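# Load steel nuts onto a scale to match a red marker

## Task

Move steel nuts from the tray onto the scale's dish one at a time, and stop at whatever count puts the needle closest to the red marker. Nothing but those nuts may sit on the dish, and once released each nut may rest only on the dish or on other nuts. At the end the scale and every nut must be motionless and stay put without the robot holding them. Anything the robot is touching at the end must not settle lower by more than roughly a fingernail's thickness once released, or the task fails.

## Robot and tools

Robot: one arm with a two-finger parallel gripper and a wrist camera. The fingers point along the gripper's own +z axis and close along its y axis. The reported end_effector_position is the spot between the finger pads when closed, about 2 cm short of the fingertips; closing pushes the tips roughly 10 mm further out along +z.

Frames: the state line uses the scene frame. Its origin is on the table top beneath the arm's base, +z is up, and +y is to the left when facing along +x. Positions are in metres, orientation is a wxyz quaternion, velocities in m/s and rad/s. The printed hand position can be off, more so at long reach, and the base may be slightly tilted.

Tool execute_actions takes "actions": a list holding a single action, a single wait, or nothing. An empty list only reports the current state (with pictures). An action is {"rows": [...], "steps": n} with n from 6 to 15 (default 15); each step is 1/30 s. Each row holds 7 numbers, each between -1 and 1, in this order: dx, dy, dz, rx, ry, rz, opening. One row is used per step, and the final row repeats if there are fewer rows than steps. A wait is {"steps": n}, up to 300, counted from the previous result, so time spent replying is included. Optional "pictures": true attaches camera images.

The first six numbers are an offset, not a pose. They are expressed in the gripper's own axes and measured from the gripper pose shown in the latest result (or, before any result shows it, and for later calls inside the same reply, from wherever the gripper is when the action begins). Every row is counted from that same reference, not from the row before. Scale: 1.0 equals 0.6 m for dx, dy, dz and 180 degrees for the rotation; rx, ry, rz form one rotation vector. All-zero offsets are not a pause: they pull the gripper back to the reference pose. The seventh number is an absolute finger opening: +1 is fully open (0.084 m), -1 fully closed.

Tool move takes "target", one such 7-number row (same offset rules, same reference pose), and optional "speed" in m/s from 0.002 to 0.5 (default 0.25; rotation limited to twice that in rad/s). It drives a straight path lasting 0.5 to 10 s; longer paths are cut off short of the target. The opening is commanded at the start. It does not slow for obstacles and the hand may overshoot the speed, especially with the arm nearly straight. Its result adds a "move:" line: done (settled near target), or off_target, moving, held, fault, plus the distance to target and which limits applied (paced = the sent pose was clipped; held = a check blocked steps, after which the arm may lurch fast).

Tool wait takes "seconds" from 0 to 10 and sends nothing new. Tool zoom_image takes "camera" (cam_head_left, cam_head_right or cam_wrist) and "region" [x0, y0, x1, y1] in pixels of that camera's last full 672x504 image, origin top-left, at most 504 by 504. Tool finished_scene takes "scene", the current scene's number; it is final and grades the result.

Control details: each step the commanded pose is clipped to within 70 mm and 16 degrees of the measured pose, so far targets need several actions; after an action the arm only continues to the last clipped pose. Position is favoured over orientation when both cannot be met. The last 6 steps of an action run after its result is returned, while you are composing the next reply; the simulation keeps running during replies. A "Hand target" line appears only when no steps remain pending. "pose unreachable" and HELD mean the clearance check altered or blocked commands.

Gripping: grip_measured is the current finger opening on the same -1..1 scale. To hold a nut, command an opening well below grip_measured; a bigger gap squeezes harder (up to about 24 N per pad). Fast closing can squeeze harder than intended.

Cameras: cam_head_left and cam_head_right are fixed overhead views; cam_wrist rides on the hand. Calibration values (K, distortion, T_world_to_cam) are given and may be slightly off. Use the images and zooms to find nuts in the tray, the dish, the needle and the red marker.

Avoid: dropping nuts, knocking anything off the table, slamming or pressing hard into the scale or tray (a target far beyond contact pushes harder). Joint load limits in N m are waist 47.5, shoulder 47.5, elbow 28.5, forearm roll 28.5, wrist pitch 19, wrist roll 19; reaching one triggers a torque fault that backs off and freezes for 10 s. Holding loads heats motors; a MOTOR HOT line warns from 65 °C, and at 80 °C the brakes lock until cool. Small objects may occasionally be nudged by outside disturbances. Before finishing, release the last nut, move the gripper clear so it touches nothing, and wait until needle and nuts are still.

Each tool is called after "Request:" by a JSON object that holds its "fn" and its "kwargs", one argument or row to a line.

## Session

Request:
{"fn": "execute_actions", "kwargs": {
  "actions": []
}}

Scene clock: 0.00 s of 7600.00 s.
end_effector_position=(+0.3244, -0.2063, +0.1416) grip_measured=+1.00 end_effector_quat_wxyz=(-0.548, +0.429, +0.657, -0.289) end_effector_velocity=(+0.000, +0.000, +0.001) end_effector_angular_velocity=(+0.000, -0.000, -0.001)
Joint positions: [-0.331  1.018 -1.938 -0.327  2.219 -2.338  0.084]
Joint velocities: [-0.    -0.001 -0.     0.001  0.001  0.    -0.   ]
Joint torques (N m, as the arm reports them, + toward a larger angle): no reading
Motor temperatures (°C, as the motors report them): [36 38 33 31 34 34]
Hand target: +0.324, -0.206, +0.142; -0.548, +0.429, +0.657, -0.289

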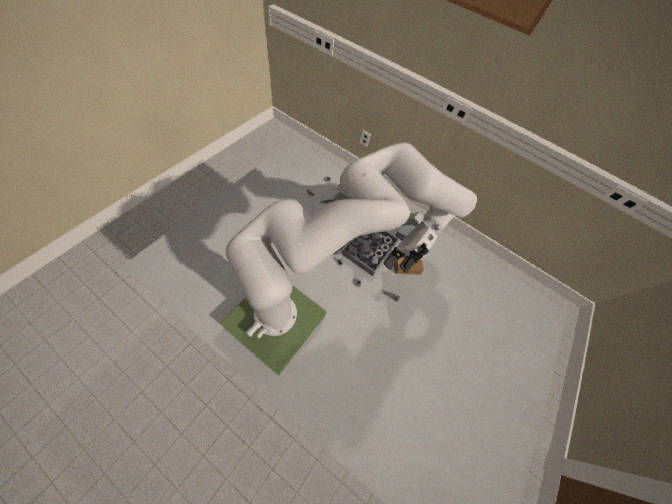

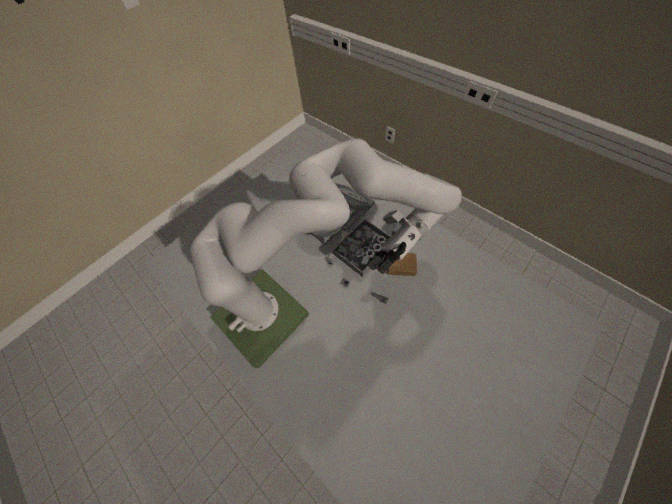

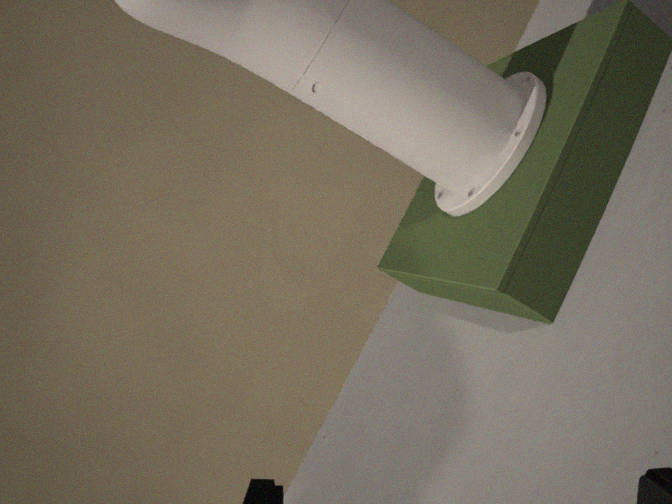

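Request:
{"fn": "zoom_image", "kwargs": {
  "camera": "cam_head_right",
  "region": [280, 150, 460, 320]
}}

Request:
{"fn": "zoom_image", "kwargs": {
  "camera": "cam_head_left",
  "region": [280, 150, 460, 320]
}}

Region (280, 150, 460, 320) of cam_head_right's 672x504 image, scaled by 2.800, with more detail than that image has.

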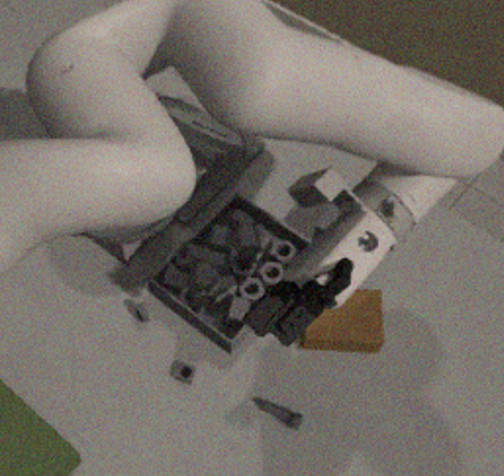

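Region (280, 150, 460, 320) of cam_head_left's 672x504 image, scaled by 2.800, with more detail than that image has.

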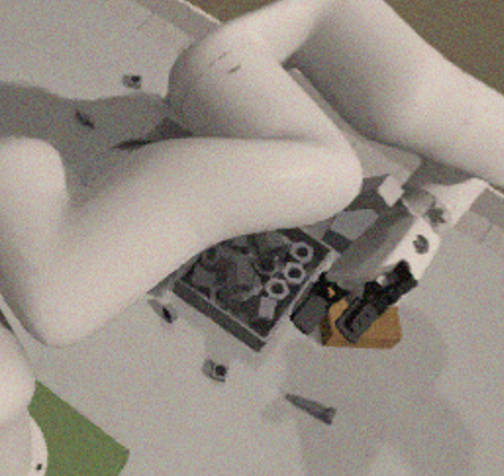

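Request:
{"fn": "move", "kwargs": {
  "target": [0.3795,-0.144,-0.265,-0.409,-0.1265,0.1114,1],
  "speed": 0.4
}}

Scene clock: 4.23 s of 7600.00 s.
end_effector_position=(+0.4495, -0.0603, +0.3585) grip_measured=+1.00 end_effector_quat_wxyz=(+0.001, +0.707, +0.707, -0.001) end_effector_velocity=(+0.002, +0.002, +0.004) end_effector_angular_velocity=(-0.005, -0.016, -0.003)
Joint positions: [-0.099 -0.099 -1.269 -0.009  1.366 -1.695  0.084]
Joint velocities: [ 0.005 -0.01   0.003 -0.003 -0.009  0.008  0.   ]
Joint torques (N m, as the arm reports them, + toward a larger angle): [  0.56 -18.97 -11.64   0.45  -2.01   0.05]
Motor temperatures (°C, as the motors report them): [36 39 34 31 34 34]
Hand target: +0.450, -0.060, +0.359; +0.002, +0.707, +0.707, -0.001
Off the commanded pose: 0.001 m, 0 deg.
Kept back: nothing.
move: done
camera_calibration (this result's frames):
cam_wrist: T_world_to_cam=[[0.999895, 0.0125523, 0.00722733, -0.418783], [0.0125386, -0.99992, 0.00194111, -0.00116664], [0.00725111, -0.00185029, -0.999972, 0.481577], [0, 0, 0, 1]] pos_world=[0.415261, 0.0049812, 0.484592]

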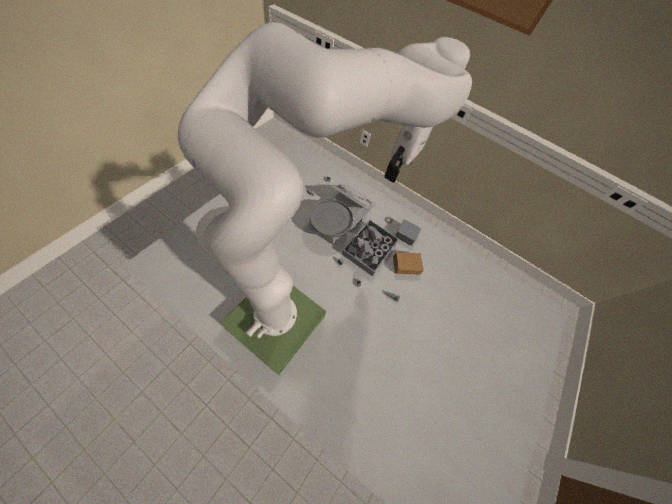

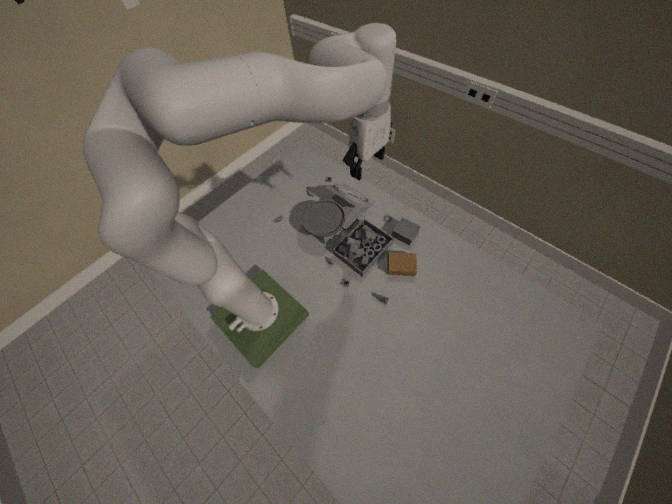

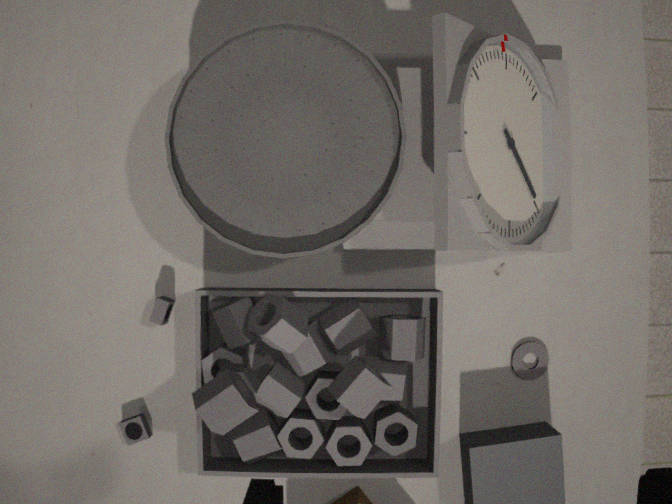

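Request:
{"fn": "zoom_image", "kwargs": {
  "camera": "cam_wrist",
  "region": [420, 10, 600, 260]
}}

Request:
{"fn": "zoom_image", "kwargs": {
  "camera": "cam_wrist",
  "region": [180, 280, 460, 490]
}}

Region (420, 10, 600, 260) of cam_wrist's 672x504 image, scaled by 2.016, with more detail than that image has; it fills the left 363 columns of this view, and the rest is white.

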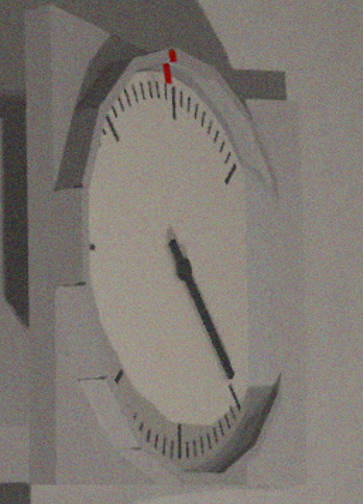

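Region (180, 280, 460, 490) of cam_wrist's 672x504 image, scaled by 1.800, with more detail than that image has; it fills the top 378 rows of this view, and the rest is white.

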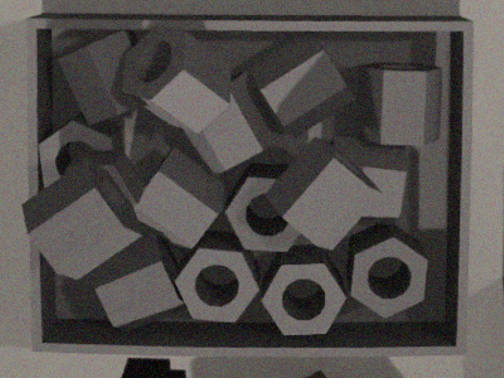

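Request:
{"fn": "move", "kwargs": {
  "target": [-0.046,-0.0198,0.3475,0,0,-0.3,0.1],
  "speed": 0.4
}}

Scene clock: 7.37 s of 7600.00 s.
end_effector_position=(+0.4378, -0.0879, +0.1507) grip_measured=+0.09 end_effector_quat_wxyz=(+0.000, +0.308, +0.951, -0.001) end_effector_velocity=(-0.001, +0.000, -0.005) end_effector_angular_velocity=(+0.004, +0.004, +0.010)
Joint positions: [-0.167  0.077 -0.847 -0.011  0.767 -2.7    0.048]
Joint velocities: [-0.002  0.008  0.005  0.005 -0.008 -0.016  0.   ]
Joint torques (N m, as the arm reports them, + toward a larger angle): [  1.24 -20.08 -10.21   0.47  -1.85  -0.08]
Motor temperatures (°C, as the motors report them): [36 39 34 31 34 34]
Hand target: +0.437, -0.088, +0.150; -0.000, +0.308, +0.951, -0.001
Off the commanded pose: 0.001 m, 0 deg.
Kept back: nothing.
move: done
camera_calibration (this result's frames):
cam_wrist: T_world_to_cam=[[0.577396, 0.816445, 0.00567454, -0.149382], [0.816457, -0.577407, 0.000286351, -0.342688], [0.00351031, 0.00446768, -0.999984, 0.276011], [0, 0, 0, 1]] pos_world=[0.365074, -0.0771413, 0.276952]

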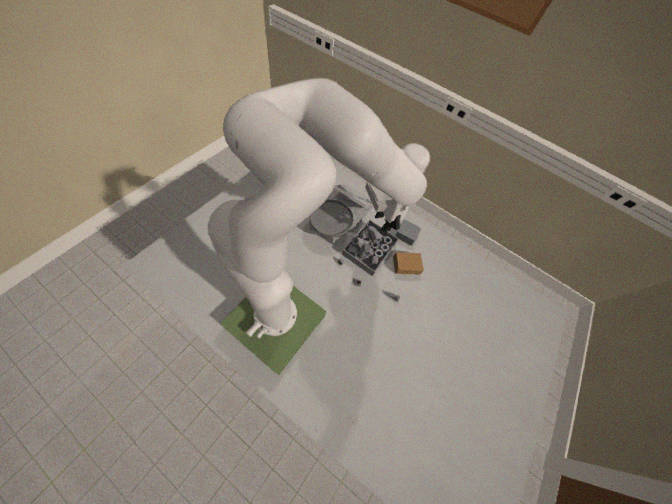

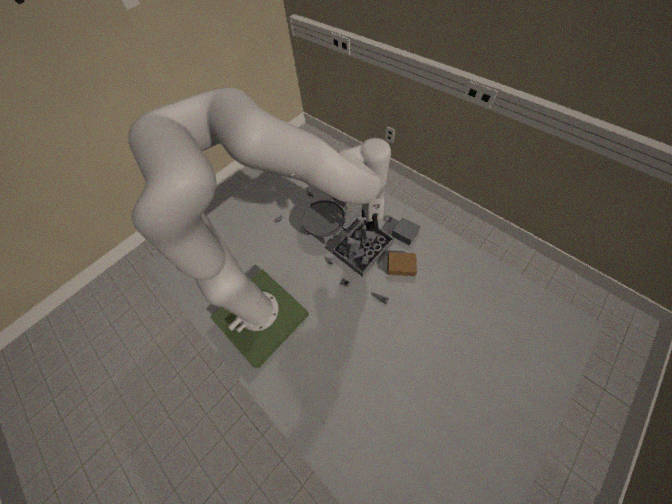

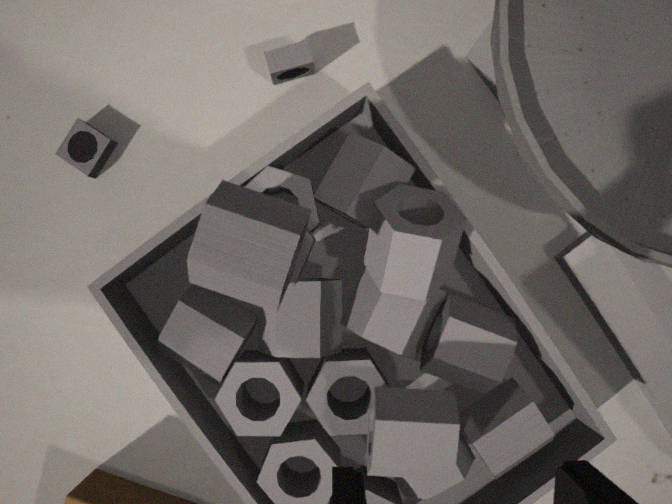

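Request:
{"fn": "move", "kwargs": {
  "target": [-0.0025,-0.005,0.156,0,0,0,0.1],
  "speed": 0.15
}}

Scene clock: 10.03 s of 7600.00 s.
end_effector_position=(+0.4375, -0.0912, +0.0576) grip_measured=+0.09 end_effector_quat_wxyz=(+0.001, +0.308, +0.951, -0.001) end_effector_velocity=(-0.001, +0.000, -0.003) end_effector_angular_velocity=(+0.001, +0.004, -0.002)
Joint positions: [-0.177  0.301 -0.809 -0.015  0.505 -2.705  0.048]
Joint velocities: [-0.     0.008  0.001  0.001 -0.005  0.001 -0.   ]
Joint torques (N m, as the arm reports them, + toward a larger angle): [  0.64 -22.07  -8.75   0.52  -1.78  -0.05]
Motor temperatures (°C, as the motors report them): [36 39 34 31 34 34]
Hand target: +0.437, -0.091, +0.057; +0.000, +0.308, +0.951, -0.001
Off the commanded pose: 0.001 m, 0 deg.
Kept back: nothing.
move: done
camera_calibration (this result's frames):
cam_wrist: T_world_to_cam=[[0.577102, 0.816647, 0.00644138, -0.145892], [0.81666, -0.577118, 0.000825315, -0.344501], [0.00439142, 0.00478413, -0.999979, 0.182645], [0, 0, 0, 1]] pos_world=[0.364732, -0.0805493, 0.183865]

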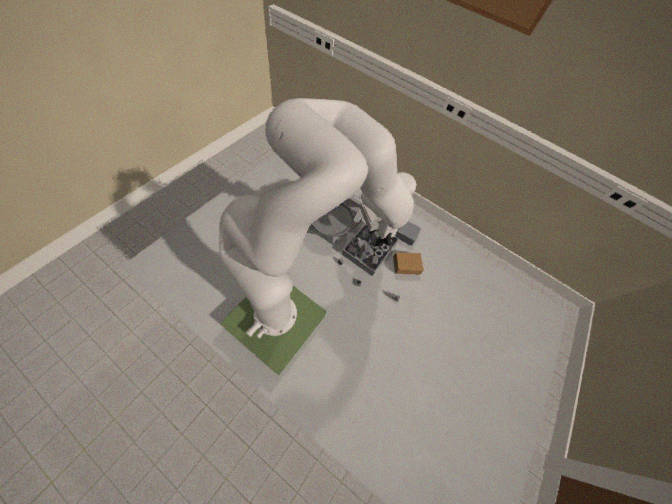

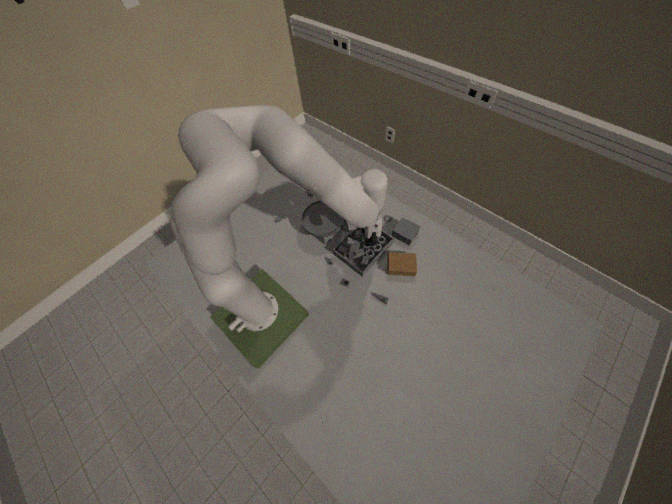

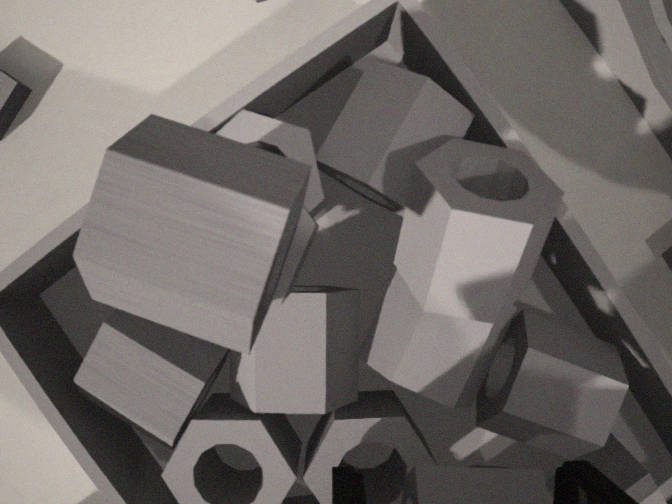

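Request:
{"fn": "move", "kwargs": {
  "target": [0,0.003,0.003,0,0,0,-0.6],
  "speed": 0.05
}}

Scene clock: 10.97 s of 7600.00 s.
end_effector_position=(+0.4393, -0.0901, +0.0567) grip_measured=-0.33 end_effector_quat_wxyz=(+0.002, +0.308, +0.951, -0.001) end_effector_velocity=(+0.002, +0.000, +0.001) end_effector_angular_velocity=(-0.001, -0.005, +0.001)
Joint positions: [-0.174  0.306 -0.813 -0.016  0.501 -2.701  0.03 ]
Joint velocities: [ 0.002  0.001 -0.003  0.    -0.003  0.    -0.   ]
Joint torques (N m, as the arm reports them, + toward a larger angle): [  2.59 -15.97  -7.92   0.68  -3.71  -0.05]
Motor temperatures (°C, as the motors report them): [36 39 34 31 34 34]
Hand target: +0.439, -0.090, +0.056; +0.001, +0.308, +0.951, -0.001
Off the commanded pose: 0.001 m, 0 deg.
Kept back: nothing.
move: done
camera_calibration (this result's frames):
cam_wrist: T_world_to_cam=[[0.577227, 0.816551, 0.00725912, -0.147968], [0.816558, -0.577257, 0.00275074, -0.34534], [0.00643649, 0.00433969, -0.99997, 0.180749], [0, 0, 0, 1]] pos_world=[0.366238, -0.0793109, 0.182768]

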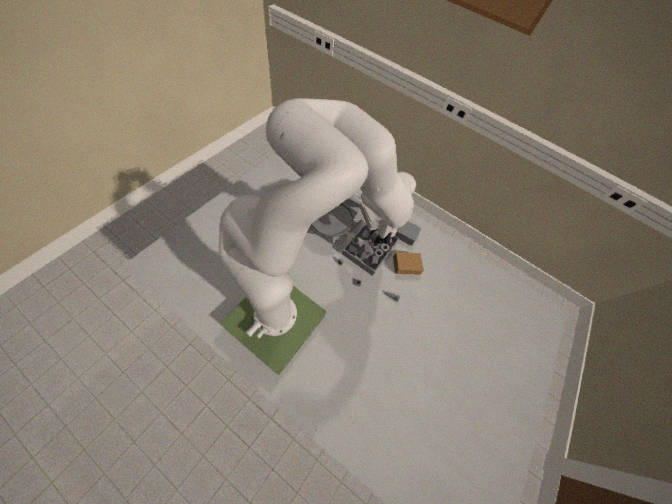

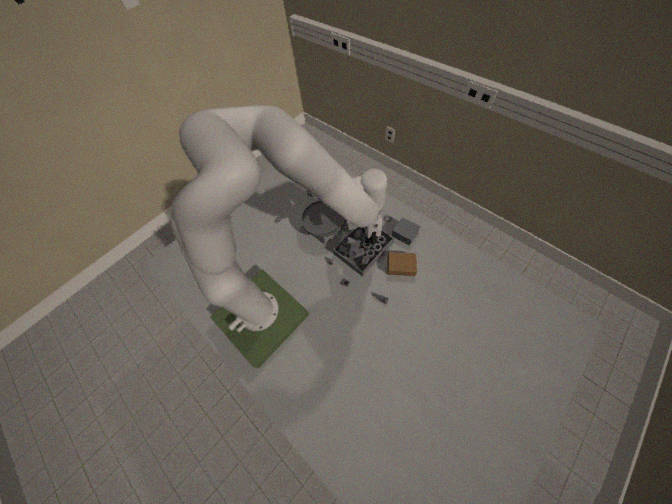

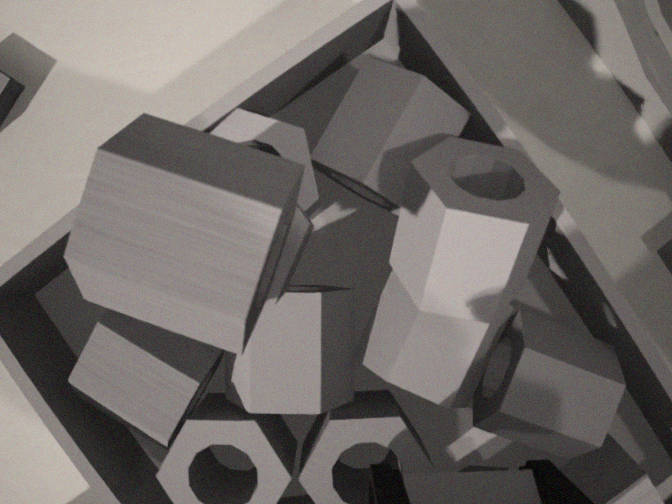

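Request:
{"fn": "zoom_image", "kwargs": {
  "camera": "cam_head_right",
  "region": [280, 180, 400, 280]
}}

Region (280, 180, 400, 280) of cam_head_right's 672x504 image, scaled by 4.200, with more detail than that image has.

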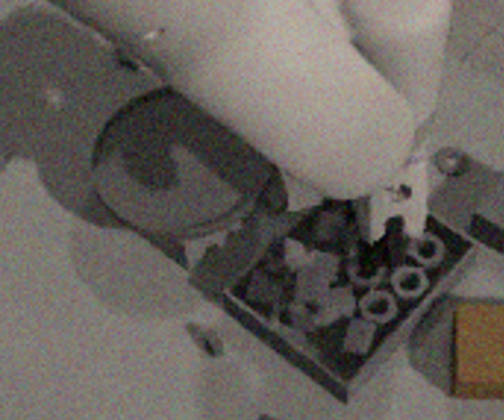

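Request:
{"fn": "move", "kwargs": {
  "target": [0,0,-0.135,0,0,0,-0.6],
  "speed": 0.25
}}

Request:
{"fn": "move", "kwargs": {
  "target": [0.2905,0.191,0,0,0,0.3,-0.6],
  "speed": 0.4
}}

Scene clock: 13.43 s of 7600.00 s.
end_effector_position=(+0.4387, -0.0899, +0.1369) grip_measured=-0.33 end_effector_quat_wxyz=(+0.001, +0.308, +0.951, -0.001) end_effector_velocity=(+0.002, -0.001, +0.005) end_effector_angular_velocity=(-0.001, -0.008, -0.001)
Joint positions: [-0.172  0.108 -0.839 -0.012  0.726 -2.704  0.03 ]
Joint velocities: [-0.001 -0.008 -0.005  0.     0.005 -0.    -0.   ]
Joint torques (N m, as the arm reports them, + toward a larger angle): [  0.97 -21.04 -10.37   0.35  -1.96   0.03]
Motor temperatures (°C, as the motors report them): [36 39 34 31 34 34]
Hand target: +0.439, -0.090, +0.138; +0.002, +0.308, +0.951, -0.001
Off the commanded pose: 0.001 m, 0 deg.
Kept back: nothing.
move: done
camera_calibration (this result's frames):
cam_wrist: T_world_to_cam=[[0.577456, 0.816397, 0.00642923, -0.148291], [0.816405, -0.577477, 0.00185765, -0.344806], [0.00522931, 0.00417614, -0.999978, 0.261514], [0, 0, 0, 1]] pos_world=[0.365765, -0.0791449, 0.263102]

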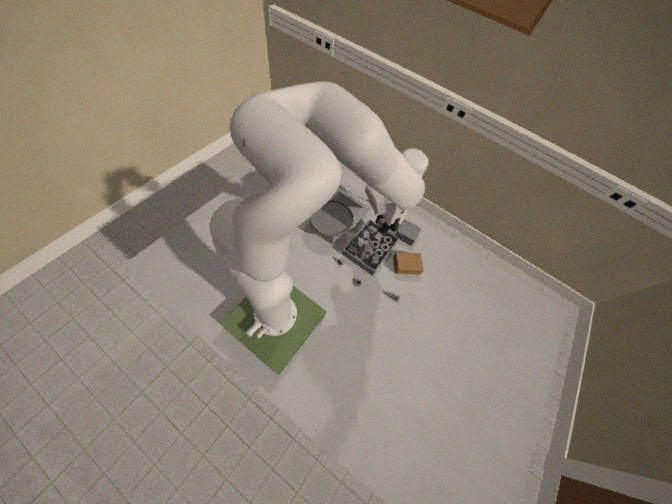

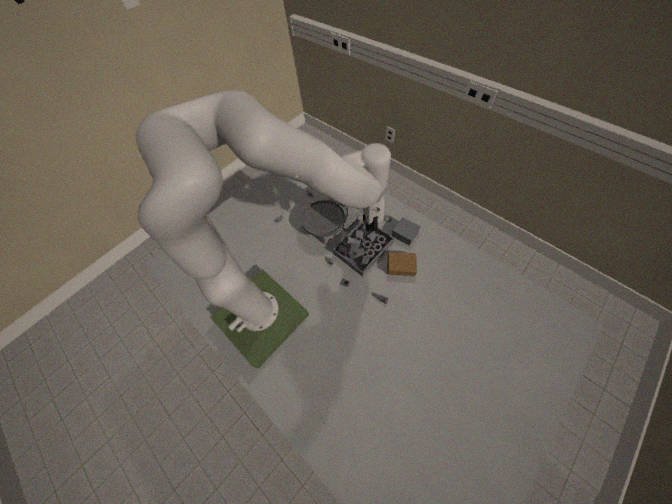

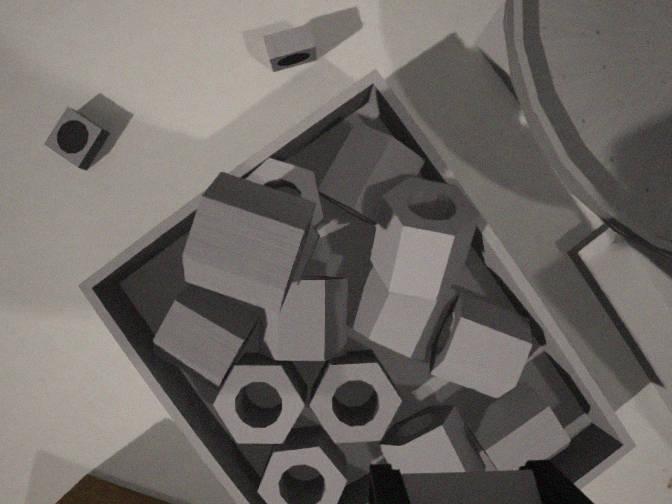

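Scene clock: 15.27 s of 7600.00 s.
end_effector_position=(+0.3657, +0.1047, +0.1362) grip_measured=-0.33 end_effector_quat_wxyz=(+0.002, +0.707, +0.708, -0.001) end_effector_velocity=(+0.000, +0.002, +0.001) end_effector_angular_velocity=(-0.007, -0.003, -0.005)
Joint positions: [ 0.311 -0.092 -0.594 -0.016  0.684 -1.275  0.03 ]
Joint velocities: [ 0.007  0.    -0.003 -0.012  0.002  0.022  0.   ]
Joint torques (N m, as the arm reports them, + toward a larger angle): [  0.47 -16.53 -10.44   0.55  -2.25   0.04]
Motor temperatures (°C, as the motors report them): [36 39 34 31 34 34]
Hand target: +0.366, +0.105, +0.136; +0.003, +0.707, +0.708, -0.001
Off the commanded pose: 0.001 m, 0 deg.
Kept back: nothing.
move: done
camera_calibration (this result's frames):
cam_wrist: T_world_to_cam=[[0.99986, 0.0131539, 0.0103276, -0.335908], [0.0131257, -0.99991, 0.00279087, 0.165039], [0.0103633, -0.00265492, -0.999943, 0.25916], [0, 0, 0, 1]] pos_world=[0.331009, 0.170131, 0.262154]

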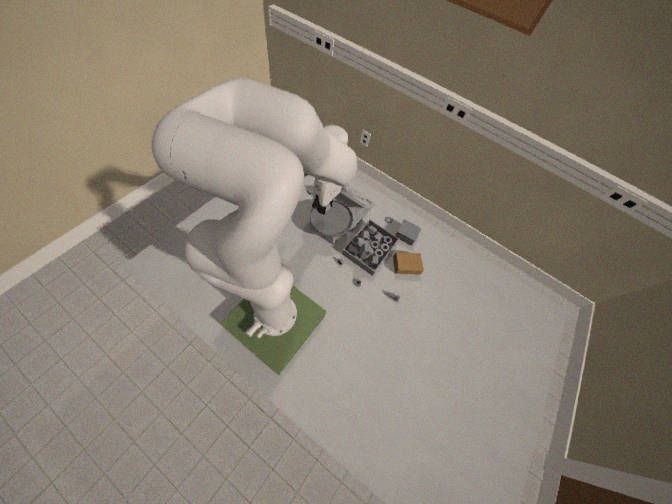

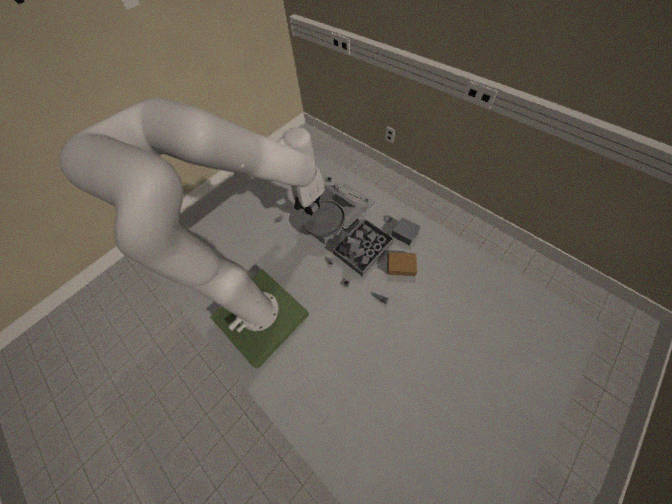

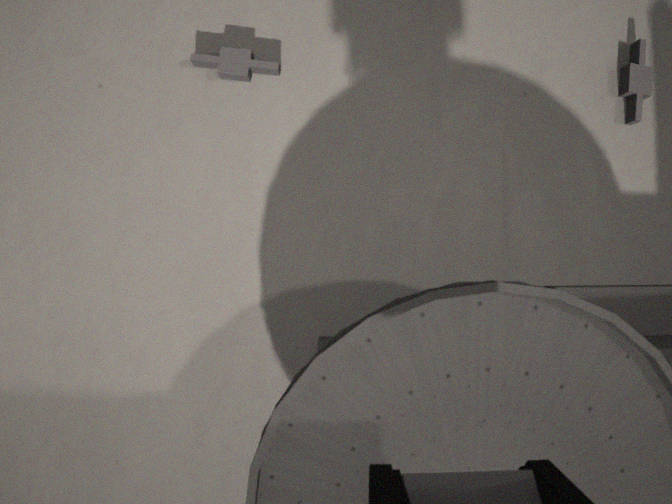

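Request:
{"fn": "move", "kwargs": {
  "target": [0,0,0.08,0,0,0,-0.6],
  "speed": 0.12
}}

Request:
{"fn": "zoom_image", "kwargs": {
  "camera": "cam_head_right",
  "region": [280, 170, 380, 250]
}}

Scene clock: 16.50 s of 7600.00 s.
end_effector_position=(+0.3659, +0.1047, +0.0886) grip_measured=-0.33 end_effector_quat_wxyz=(+0.002, +0.706, +0.708, -0.000) end_effector_velocity=(-0.001, -0.000, -0.003) end_effector_angular_velocity=(-0.002, +0.004, +0.001)
Joint positions: [ 0.309  0.042 -0.567 -0.02   0.523 -1.273  0.03 ]
Joint velocities: [ 0.     0.008  0.002 -0.001 -0.005  0.    -0.   ]
Joint torques (N m, as the arm reports them, + toward a larger angle): [  0.93 -17.85  -9.18   0.45  -2.07   0.02]
Motor temperatures (°C, as the motors report them): [36 39 34 31 34 34]
Hand target: +0.366, +0.105, +0.088; +0.002, +0.706, +0.708, -0.001
Off the commanded pose: 0.001 m, 0 deg.
Kept back: nothing.
move: done
camera_calibration (this result's frames):
cam_wrist: T_world_to_cam=[[0.999852, 0.0133506, 0.0108812, -0.335749], [0.013326, -0.999908, 0.00233467, 0.16515], [0.0109114, -0.00218932, -0.999938, 0.21137], [0, 0, 0, 1]] pos_world=[0.331192, 0.17008, 0.214625]

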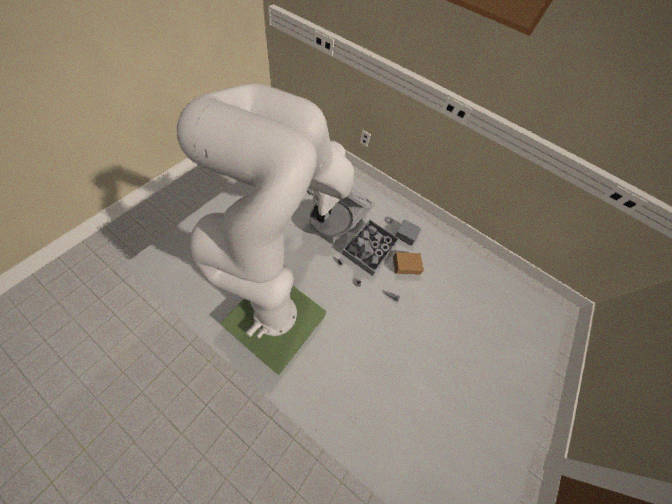

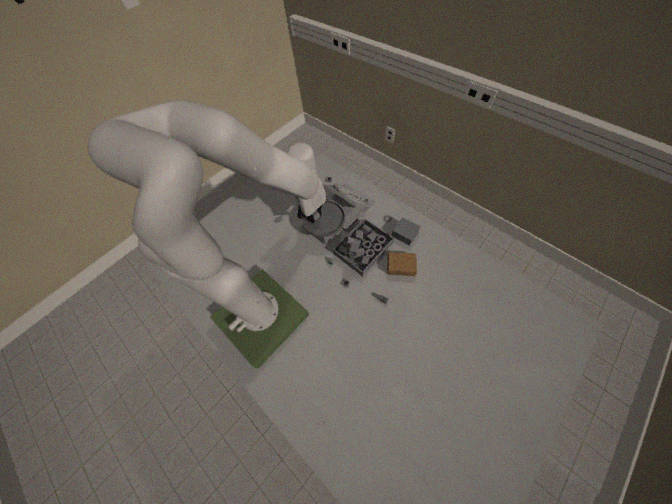

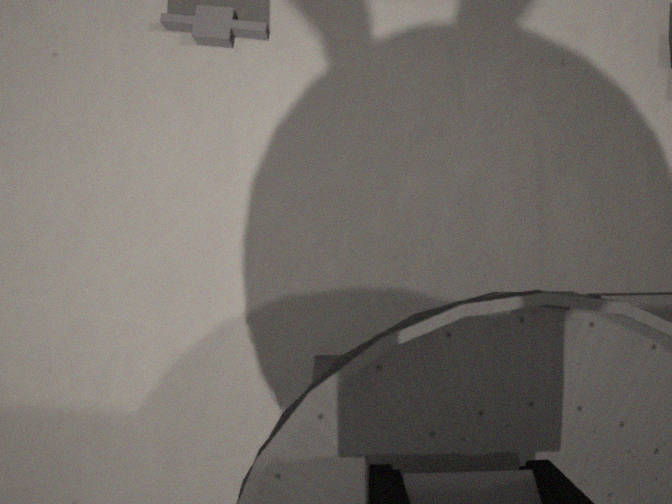

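Region (280, 170, 380, 250) of cam_head_right's 672x504 image, scaled by 5.040, with more detail than that image has; it fills the top 403 rows of this view, and the rest is white.

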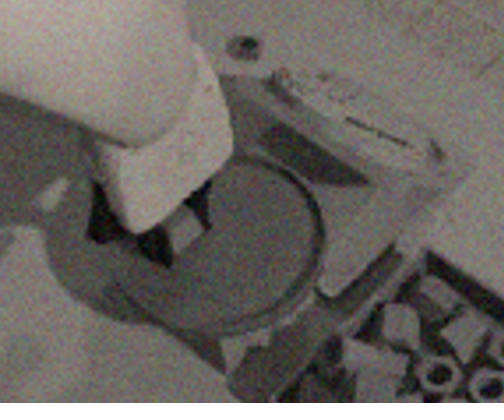

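Request:
{"fn": "move", "kwargs": {
  "target": [0,0,0.009,0,0,0,-0.6],
  "speed": 0.03
}}

Scene clock: 17.93 s of 7600.00 s.
end_effector_position=(+0.3659, +0.1047, +0.0835) grip_measured=-0.33 end_effector_quat_wxyz=(+0.002, +0.706, +0.708, -0.000) end_effector_velocity=(-0.000, -0.000, -0.002) end_effector_angular_velocity=(-0.000, +0.001, -0.001)
Joint positions: [ 0.309  0.058 -0.566 -0.021  0.506 -1.272  0.03 ]
Joint velocities: [-0.001  0.007  0.001 -0.    -0.007  0.    -0.   ]
Joint torques (N m, as the arm reports them, + toward a larger angle): [  1.09 -17.13  -8.75   0.62  -2.92  -0.18]
Motor temperatures (°C, as the motors report them): [36 39 34 31 34 34]
Hand target: +0.366, +0.105, +0.083; +0.002, +0.706, +0.708, -0.000
Off the commanded pose: 0.000 m, 0 deg.
Kept back: nothing.
move: done
camera_calibration (this result's frames):
cam_wrist: T_world_to_cam=[[0.999853, 0.0133768, 0.0107332, -0.33563], [0.0133524, -0.999908, 0.00234204, 0.165143], [0.0107636, -0.00219838, -0.99994, 0.206284], [0, 0, 0, 1]] pos_world=[0.331155, 0.170071, 0.209488]

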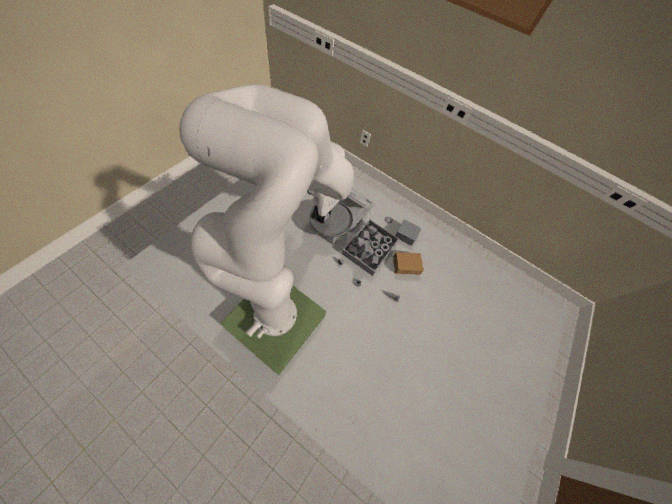

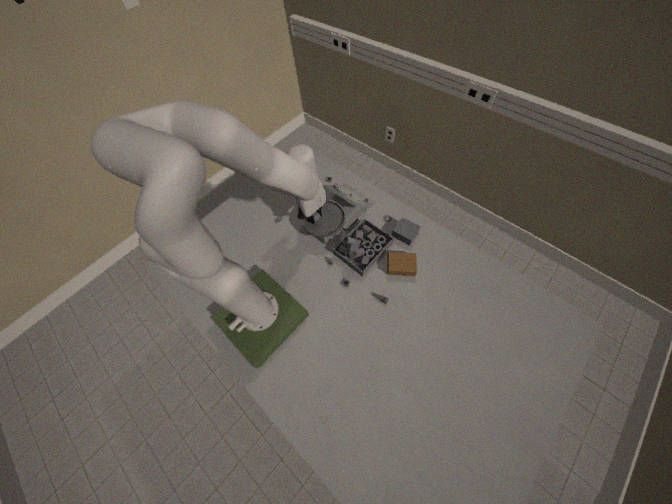

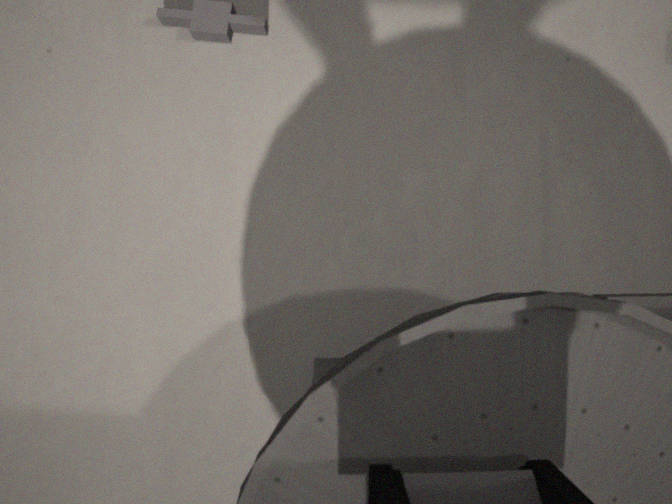

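Request:
{"fn": "execute_actions", "kwargs": {
  "actions": [
    {"rows":[[0,0,0,0,0,0,0.1]],"steps":10}
  ]
}}

Request:
{"fn": "move", "kwargs": {
  "target": [-0.335,-0.026,-0.1025,0,0,-0.207,0.1],
  "speed": 0.35
}}

Scene clock: 19.07 s of 7600.00 s.
end_effector_position=(+0.3664, +0.1048, +0.0835) grip_measured=+0.03 end_effector_quat_wxyz=(+0.003, +0.706, +0.708, +0.000) end_effector_velocity=(+0.001, +0.000, +0.002) end_effector_angular_velocity=(+0.001, -0.003, -0.002)
Joint positions: [ 0.309  0.059 -0.566 -0.021  0.505 -1.272  0.046]
Joint velocities: [-0.    -0.004 -0.003  0.001  0.003  0.     0.058]
Joint torques (N m, as the arm reports them, + toward a larger angle): [  1.45 -17.25  -8.98   0.65  -1.92  -0.14]
Motor temperatures (°C, as the motors report them): [36 39 34 31 34 34]
Steps of this call (steps 1 to 30: nothing new was sent; steps 31 to 34: the first 4 steps of this action). Readings (end_effector_position):
31: (+0.3659, +0.1047, +0.0832)
32: (+0.3661, +0.1048, +0.0833)
34: the state above

Scene clock: 20.97 s of 7600.00 s.
end_effector_position=(+0.3496, -0.0954, +0.1450) grip_measured=+0.09 end_effector_quat_wxyz=(+0.001, +0.444, +0.896, -0.001) end_effector_velocity=(+0.001, -0.002, +0.001) end_effector_angular_velocity=(+0.006, -0.003, +0.004)
Joint positions: [-0.235 -0.18  -0.535 -0.011  0.709 -2.476  0.048]
Joint velocities: [-0.008  0.    -0.005  0.011  0.004 -0.02  -0.   ]
Joint torques (N m, as the arm reports them, + toward a larger angle): [  1.05 -14.81  -9.97   0.3   -1.84   0.  ]
Motor temperatures (°C, as the motors report them): [36 39 35 31 34 34]
Hand target: +0.350, -0.096, +0.145; +0.001, +0.443, +0.896, -0.000
Off your previous action's commanded pose: 0.000 m, 0 deg at its last step (step 6 of this call).
Off the commanded pose: 0.001 m, 0 deg.
Kept back: nothing.
move: done
camera_calibration (this result's frames):
cam_wrist: T_world_to_cam=[[0.787979, 0.61565, 0.00801154, -0.185442], [0.615656, -0.788013, 0.0019985, -0.225168], [0.00754357, 0.00335757, -0.999966, 0.269209], [0, 0, 0, 1]] pos_world=[0.282719, -0.0641721, 0.271135]

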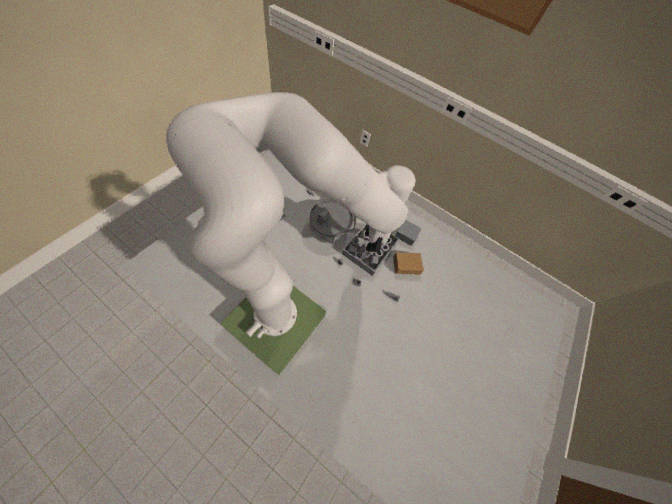

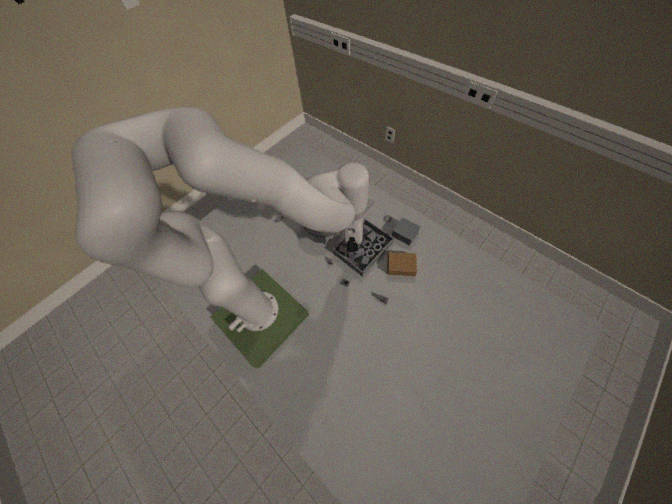

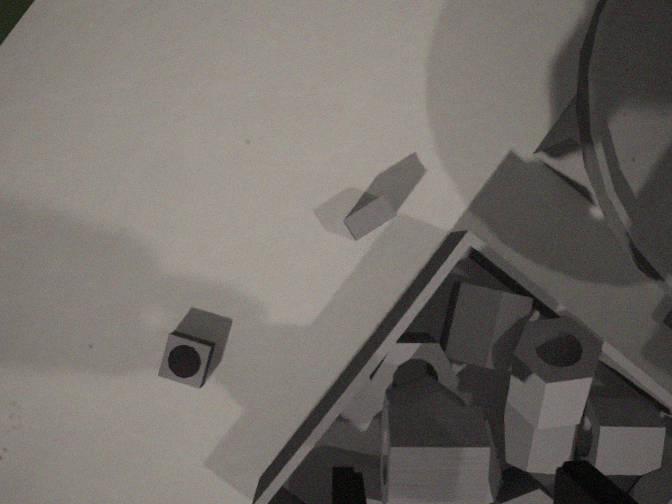

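Request:
{"fn": "move", "kwargs": {
  "target": [0,0,0.101,0,0,0,0.1],
  "speed": 0.15
}}

Request:
{"fn": "execute_actions", "kwargs": {
  "actions": [
    {"rows":[[0,0,0,0,0,0,-0.1],[0,0,0,0,0,0,-0.2],[0,0,0,0,0,0,-0.3],[0,0,0,0,0,0,-0.4],[0,0,0,0,0,0,-0.5],[0,0,0,0,0,0,-0.6]],"steps":15}
  ],
  "pictures": true
}}

Scene clock: 22.47 s of 7600.00 s.
end_effector_position=(+0.3500, -0.0954, +0.0849) grip_measured=+0.09 end_effector_quat_wxyz=(+0.002, +0.443, +0.896, -0.001) end_effector_velocity=(-0.001, -0.000, -0.003) end_effector_angular_velocity=(-0.000, +0.002, -0.000)
Joint positions: [-0.237 -0.003 -0.498 -0.014  0.495 -2.474  0.048]
Joint velocities: [-0.001  0.009  0.001 -0.002 -0.008  0.001 -0.   ]
Joint torques (N m, as the arm reports them, + toward a larger angle): [  0.84 -16.71  -8.67   0.43  -1.81   0.  ]
Motor temperatures (°C, as the motors report them): [36 39 35 31 34 34]
Hand target: +0.350, -0.095, +0.085; +0.001, +0.443, +0.896, -0.001
Off the commanded pose: 0.001 m, 0 deg.
Kept back: nothing.
move: done
camera_calibration (this result's frames):
cam_wrist: T_world_to_cam=[[0.787808, 0.615859, 0.00872737, -0.185213], [0.615865, -0.787848, 0.00229896, -0.225365], [0.00829168, 0.00356374, -0.999959, 0.208849], [0, 0, 0, 1]] pos_world=[0.282975, -0.064233, 0.210975]

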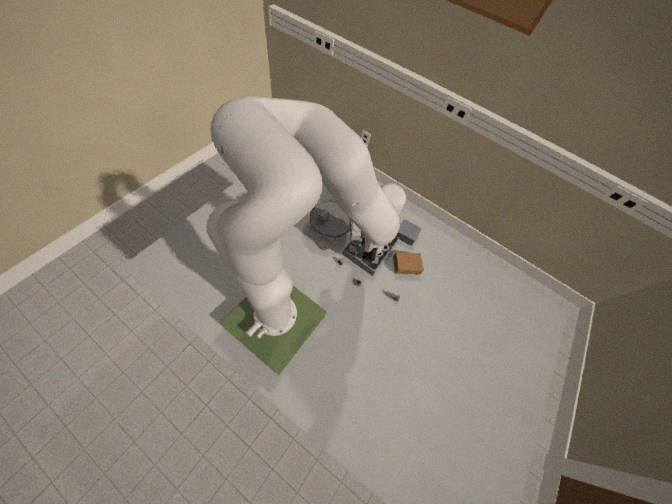

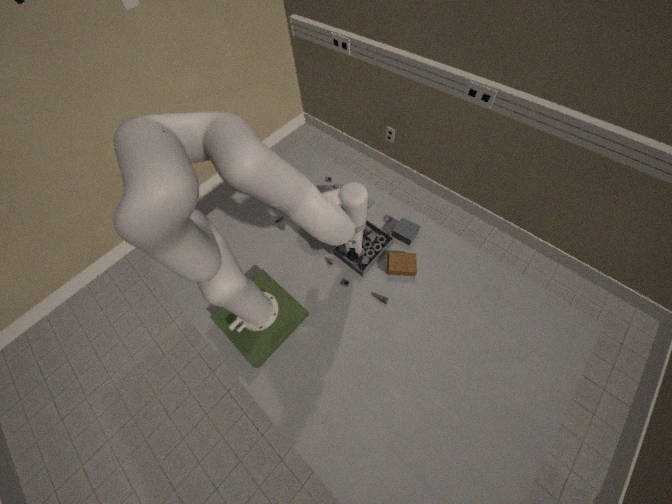

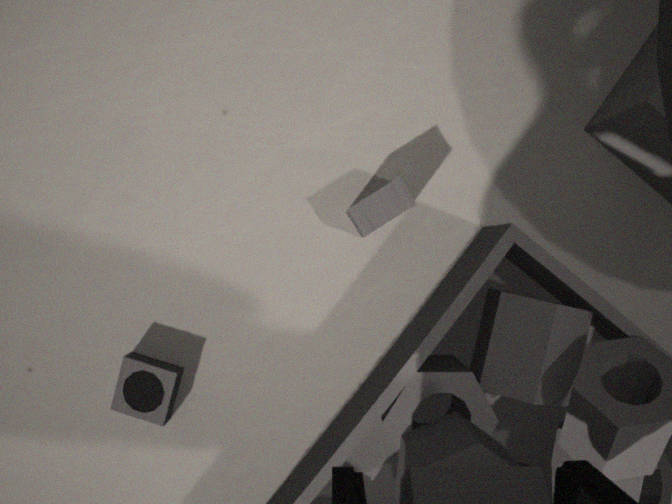

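Scene clock: 22.77 s of 7600.00 s.
end_effector_position=(+0.3500, -0.0954, +0.0850) grip_measured=-0.33 end_effector_quat_wxyz=(+0.002, +0.443, +0.896, -0.001) end_effector_velocity=(+0.001, -0.001, +0.001) end_effector_angular_velocity=(-0.002, -0.004, +0.000)
Joint positions: [-0.237 -0.003 -0.498 -0.014  0.495 -2.474  0.03 ]
Joint velocities: [-0.    -0.002 -0.001 -0.001 -0.002  0.    -0.   ]
Joint torques (N m, as the arm reports them, + toward a larger angle): [  0.7  -16.26  -8.42   0.48  -2.08   0.02]
Motor temperatures (°C, as the motors report them): [36 39 35 31 34 34]
Steps of this call (steps 1 to 9: the first 9 steps of this action). Readings (end_effector_position):
1: (+0.3499, -0.0954, +0.0849)
2: (+0.3499, -0.0954, +0.0848)
4: (+0.3500, -0.0954, +0.0849)
8: (+0.3500, -0.0954, +0.0850)
9: the state above
camera_calibration (this result's frames):
cam_wrist: T_world_to_cam=[[0.787802, 0.615866, 0.00882814, -0.185251], [0.615871, -0.787843, 0.0024362, -0.22542], [0.00845556, 0.00351776, -0.999958, 0.208834], [0, 0, 0, 1]] pos_world=[0.283005, -0.0642407, 0.21101]

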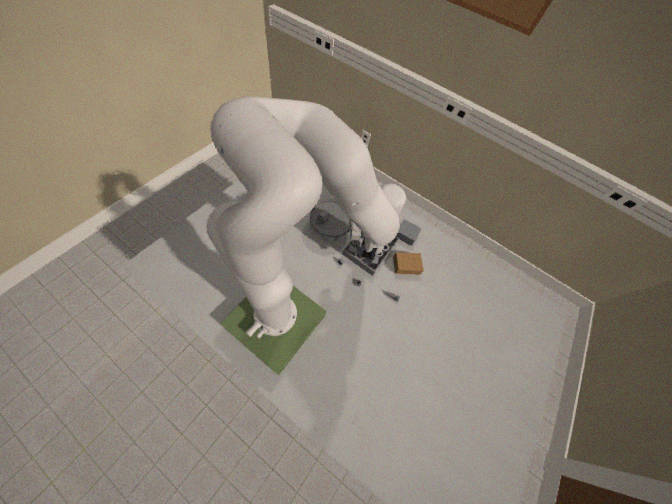

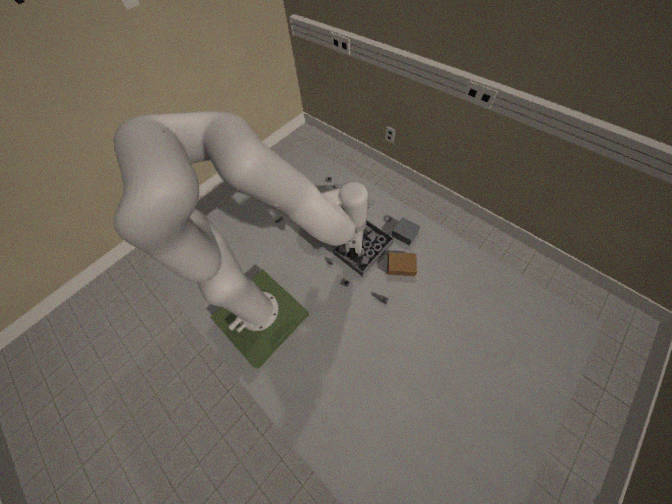

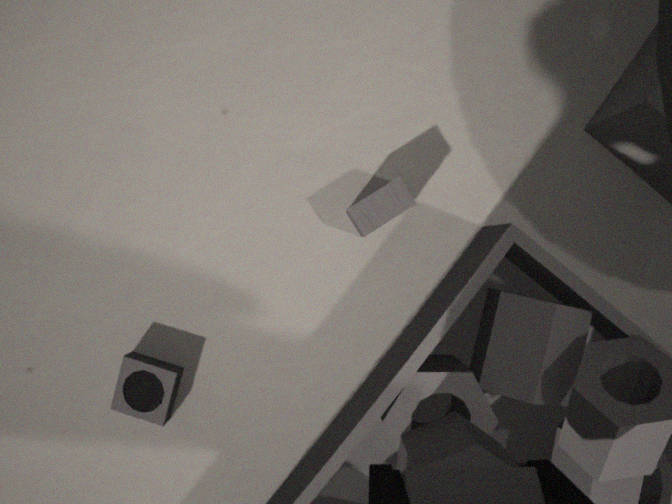

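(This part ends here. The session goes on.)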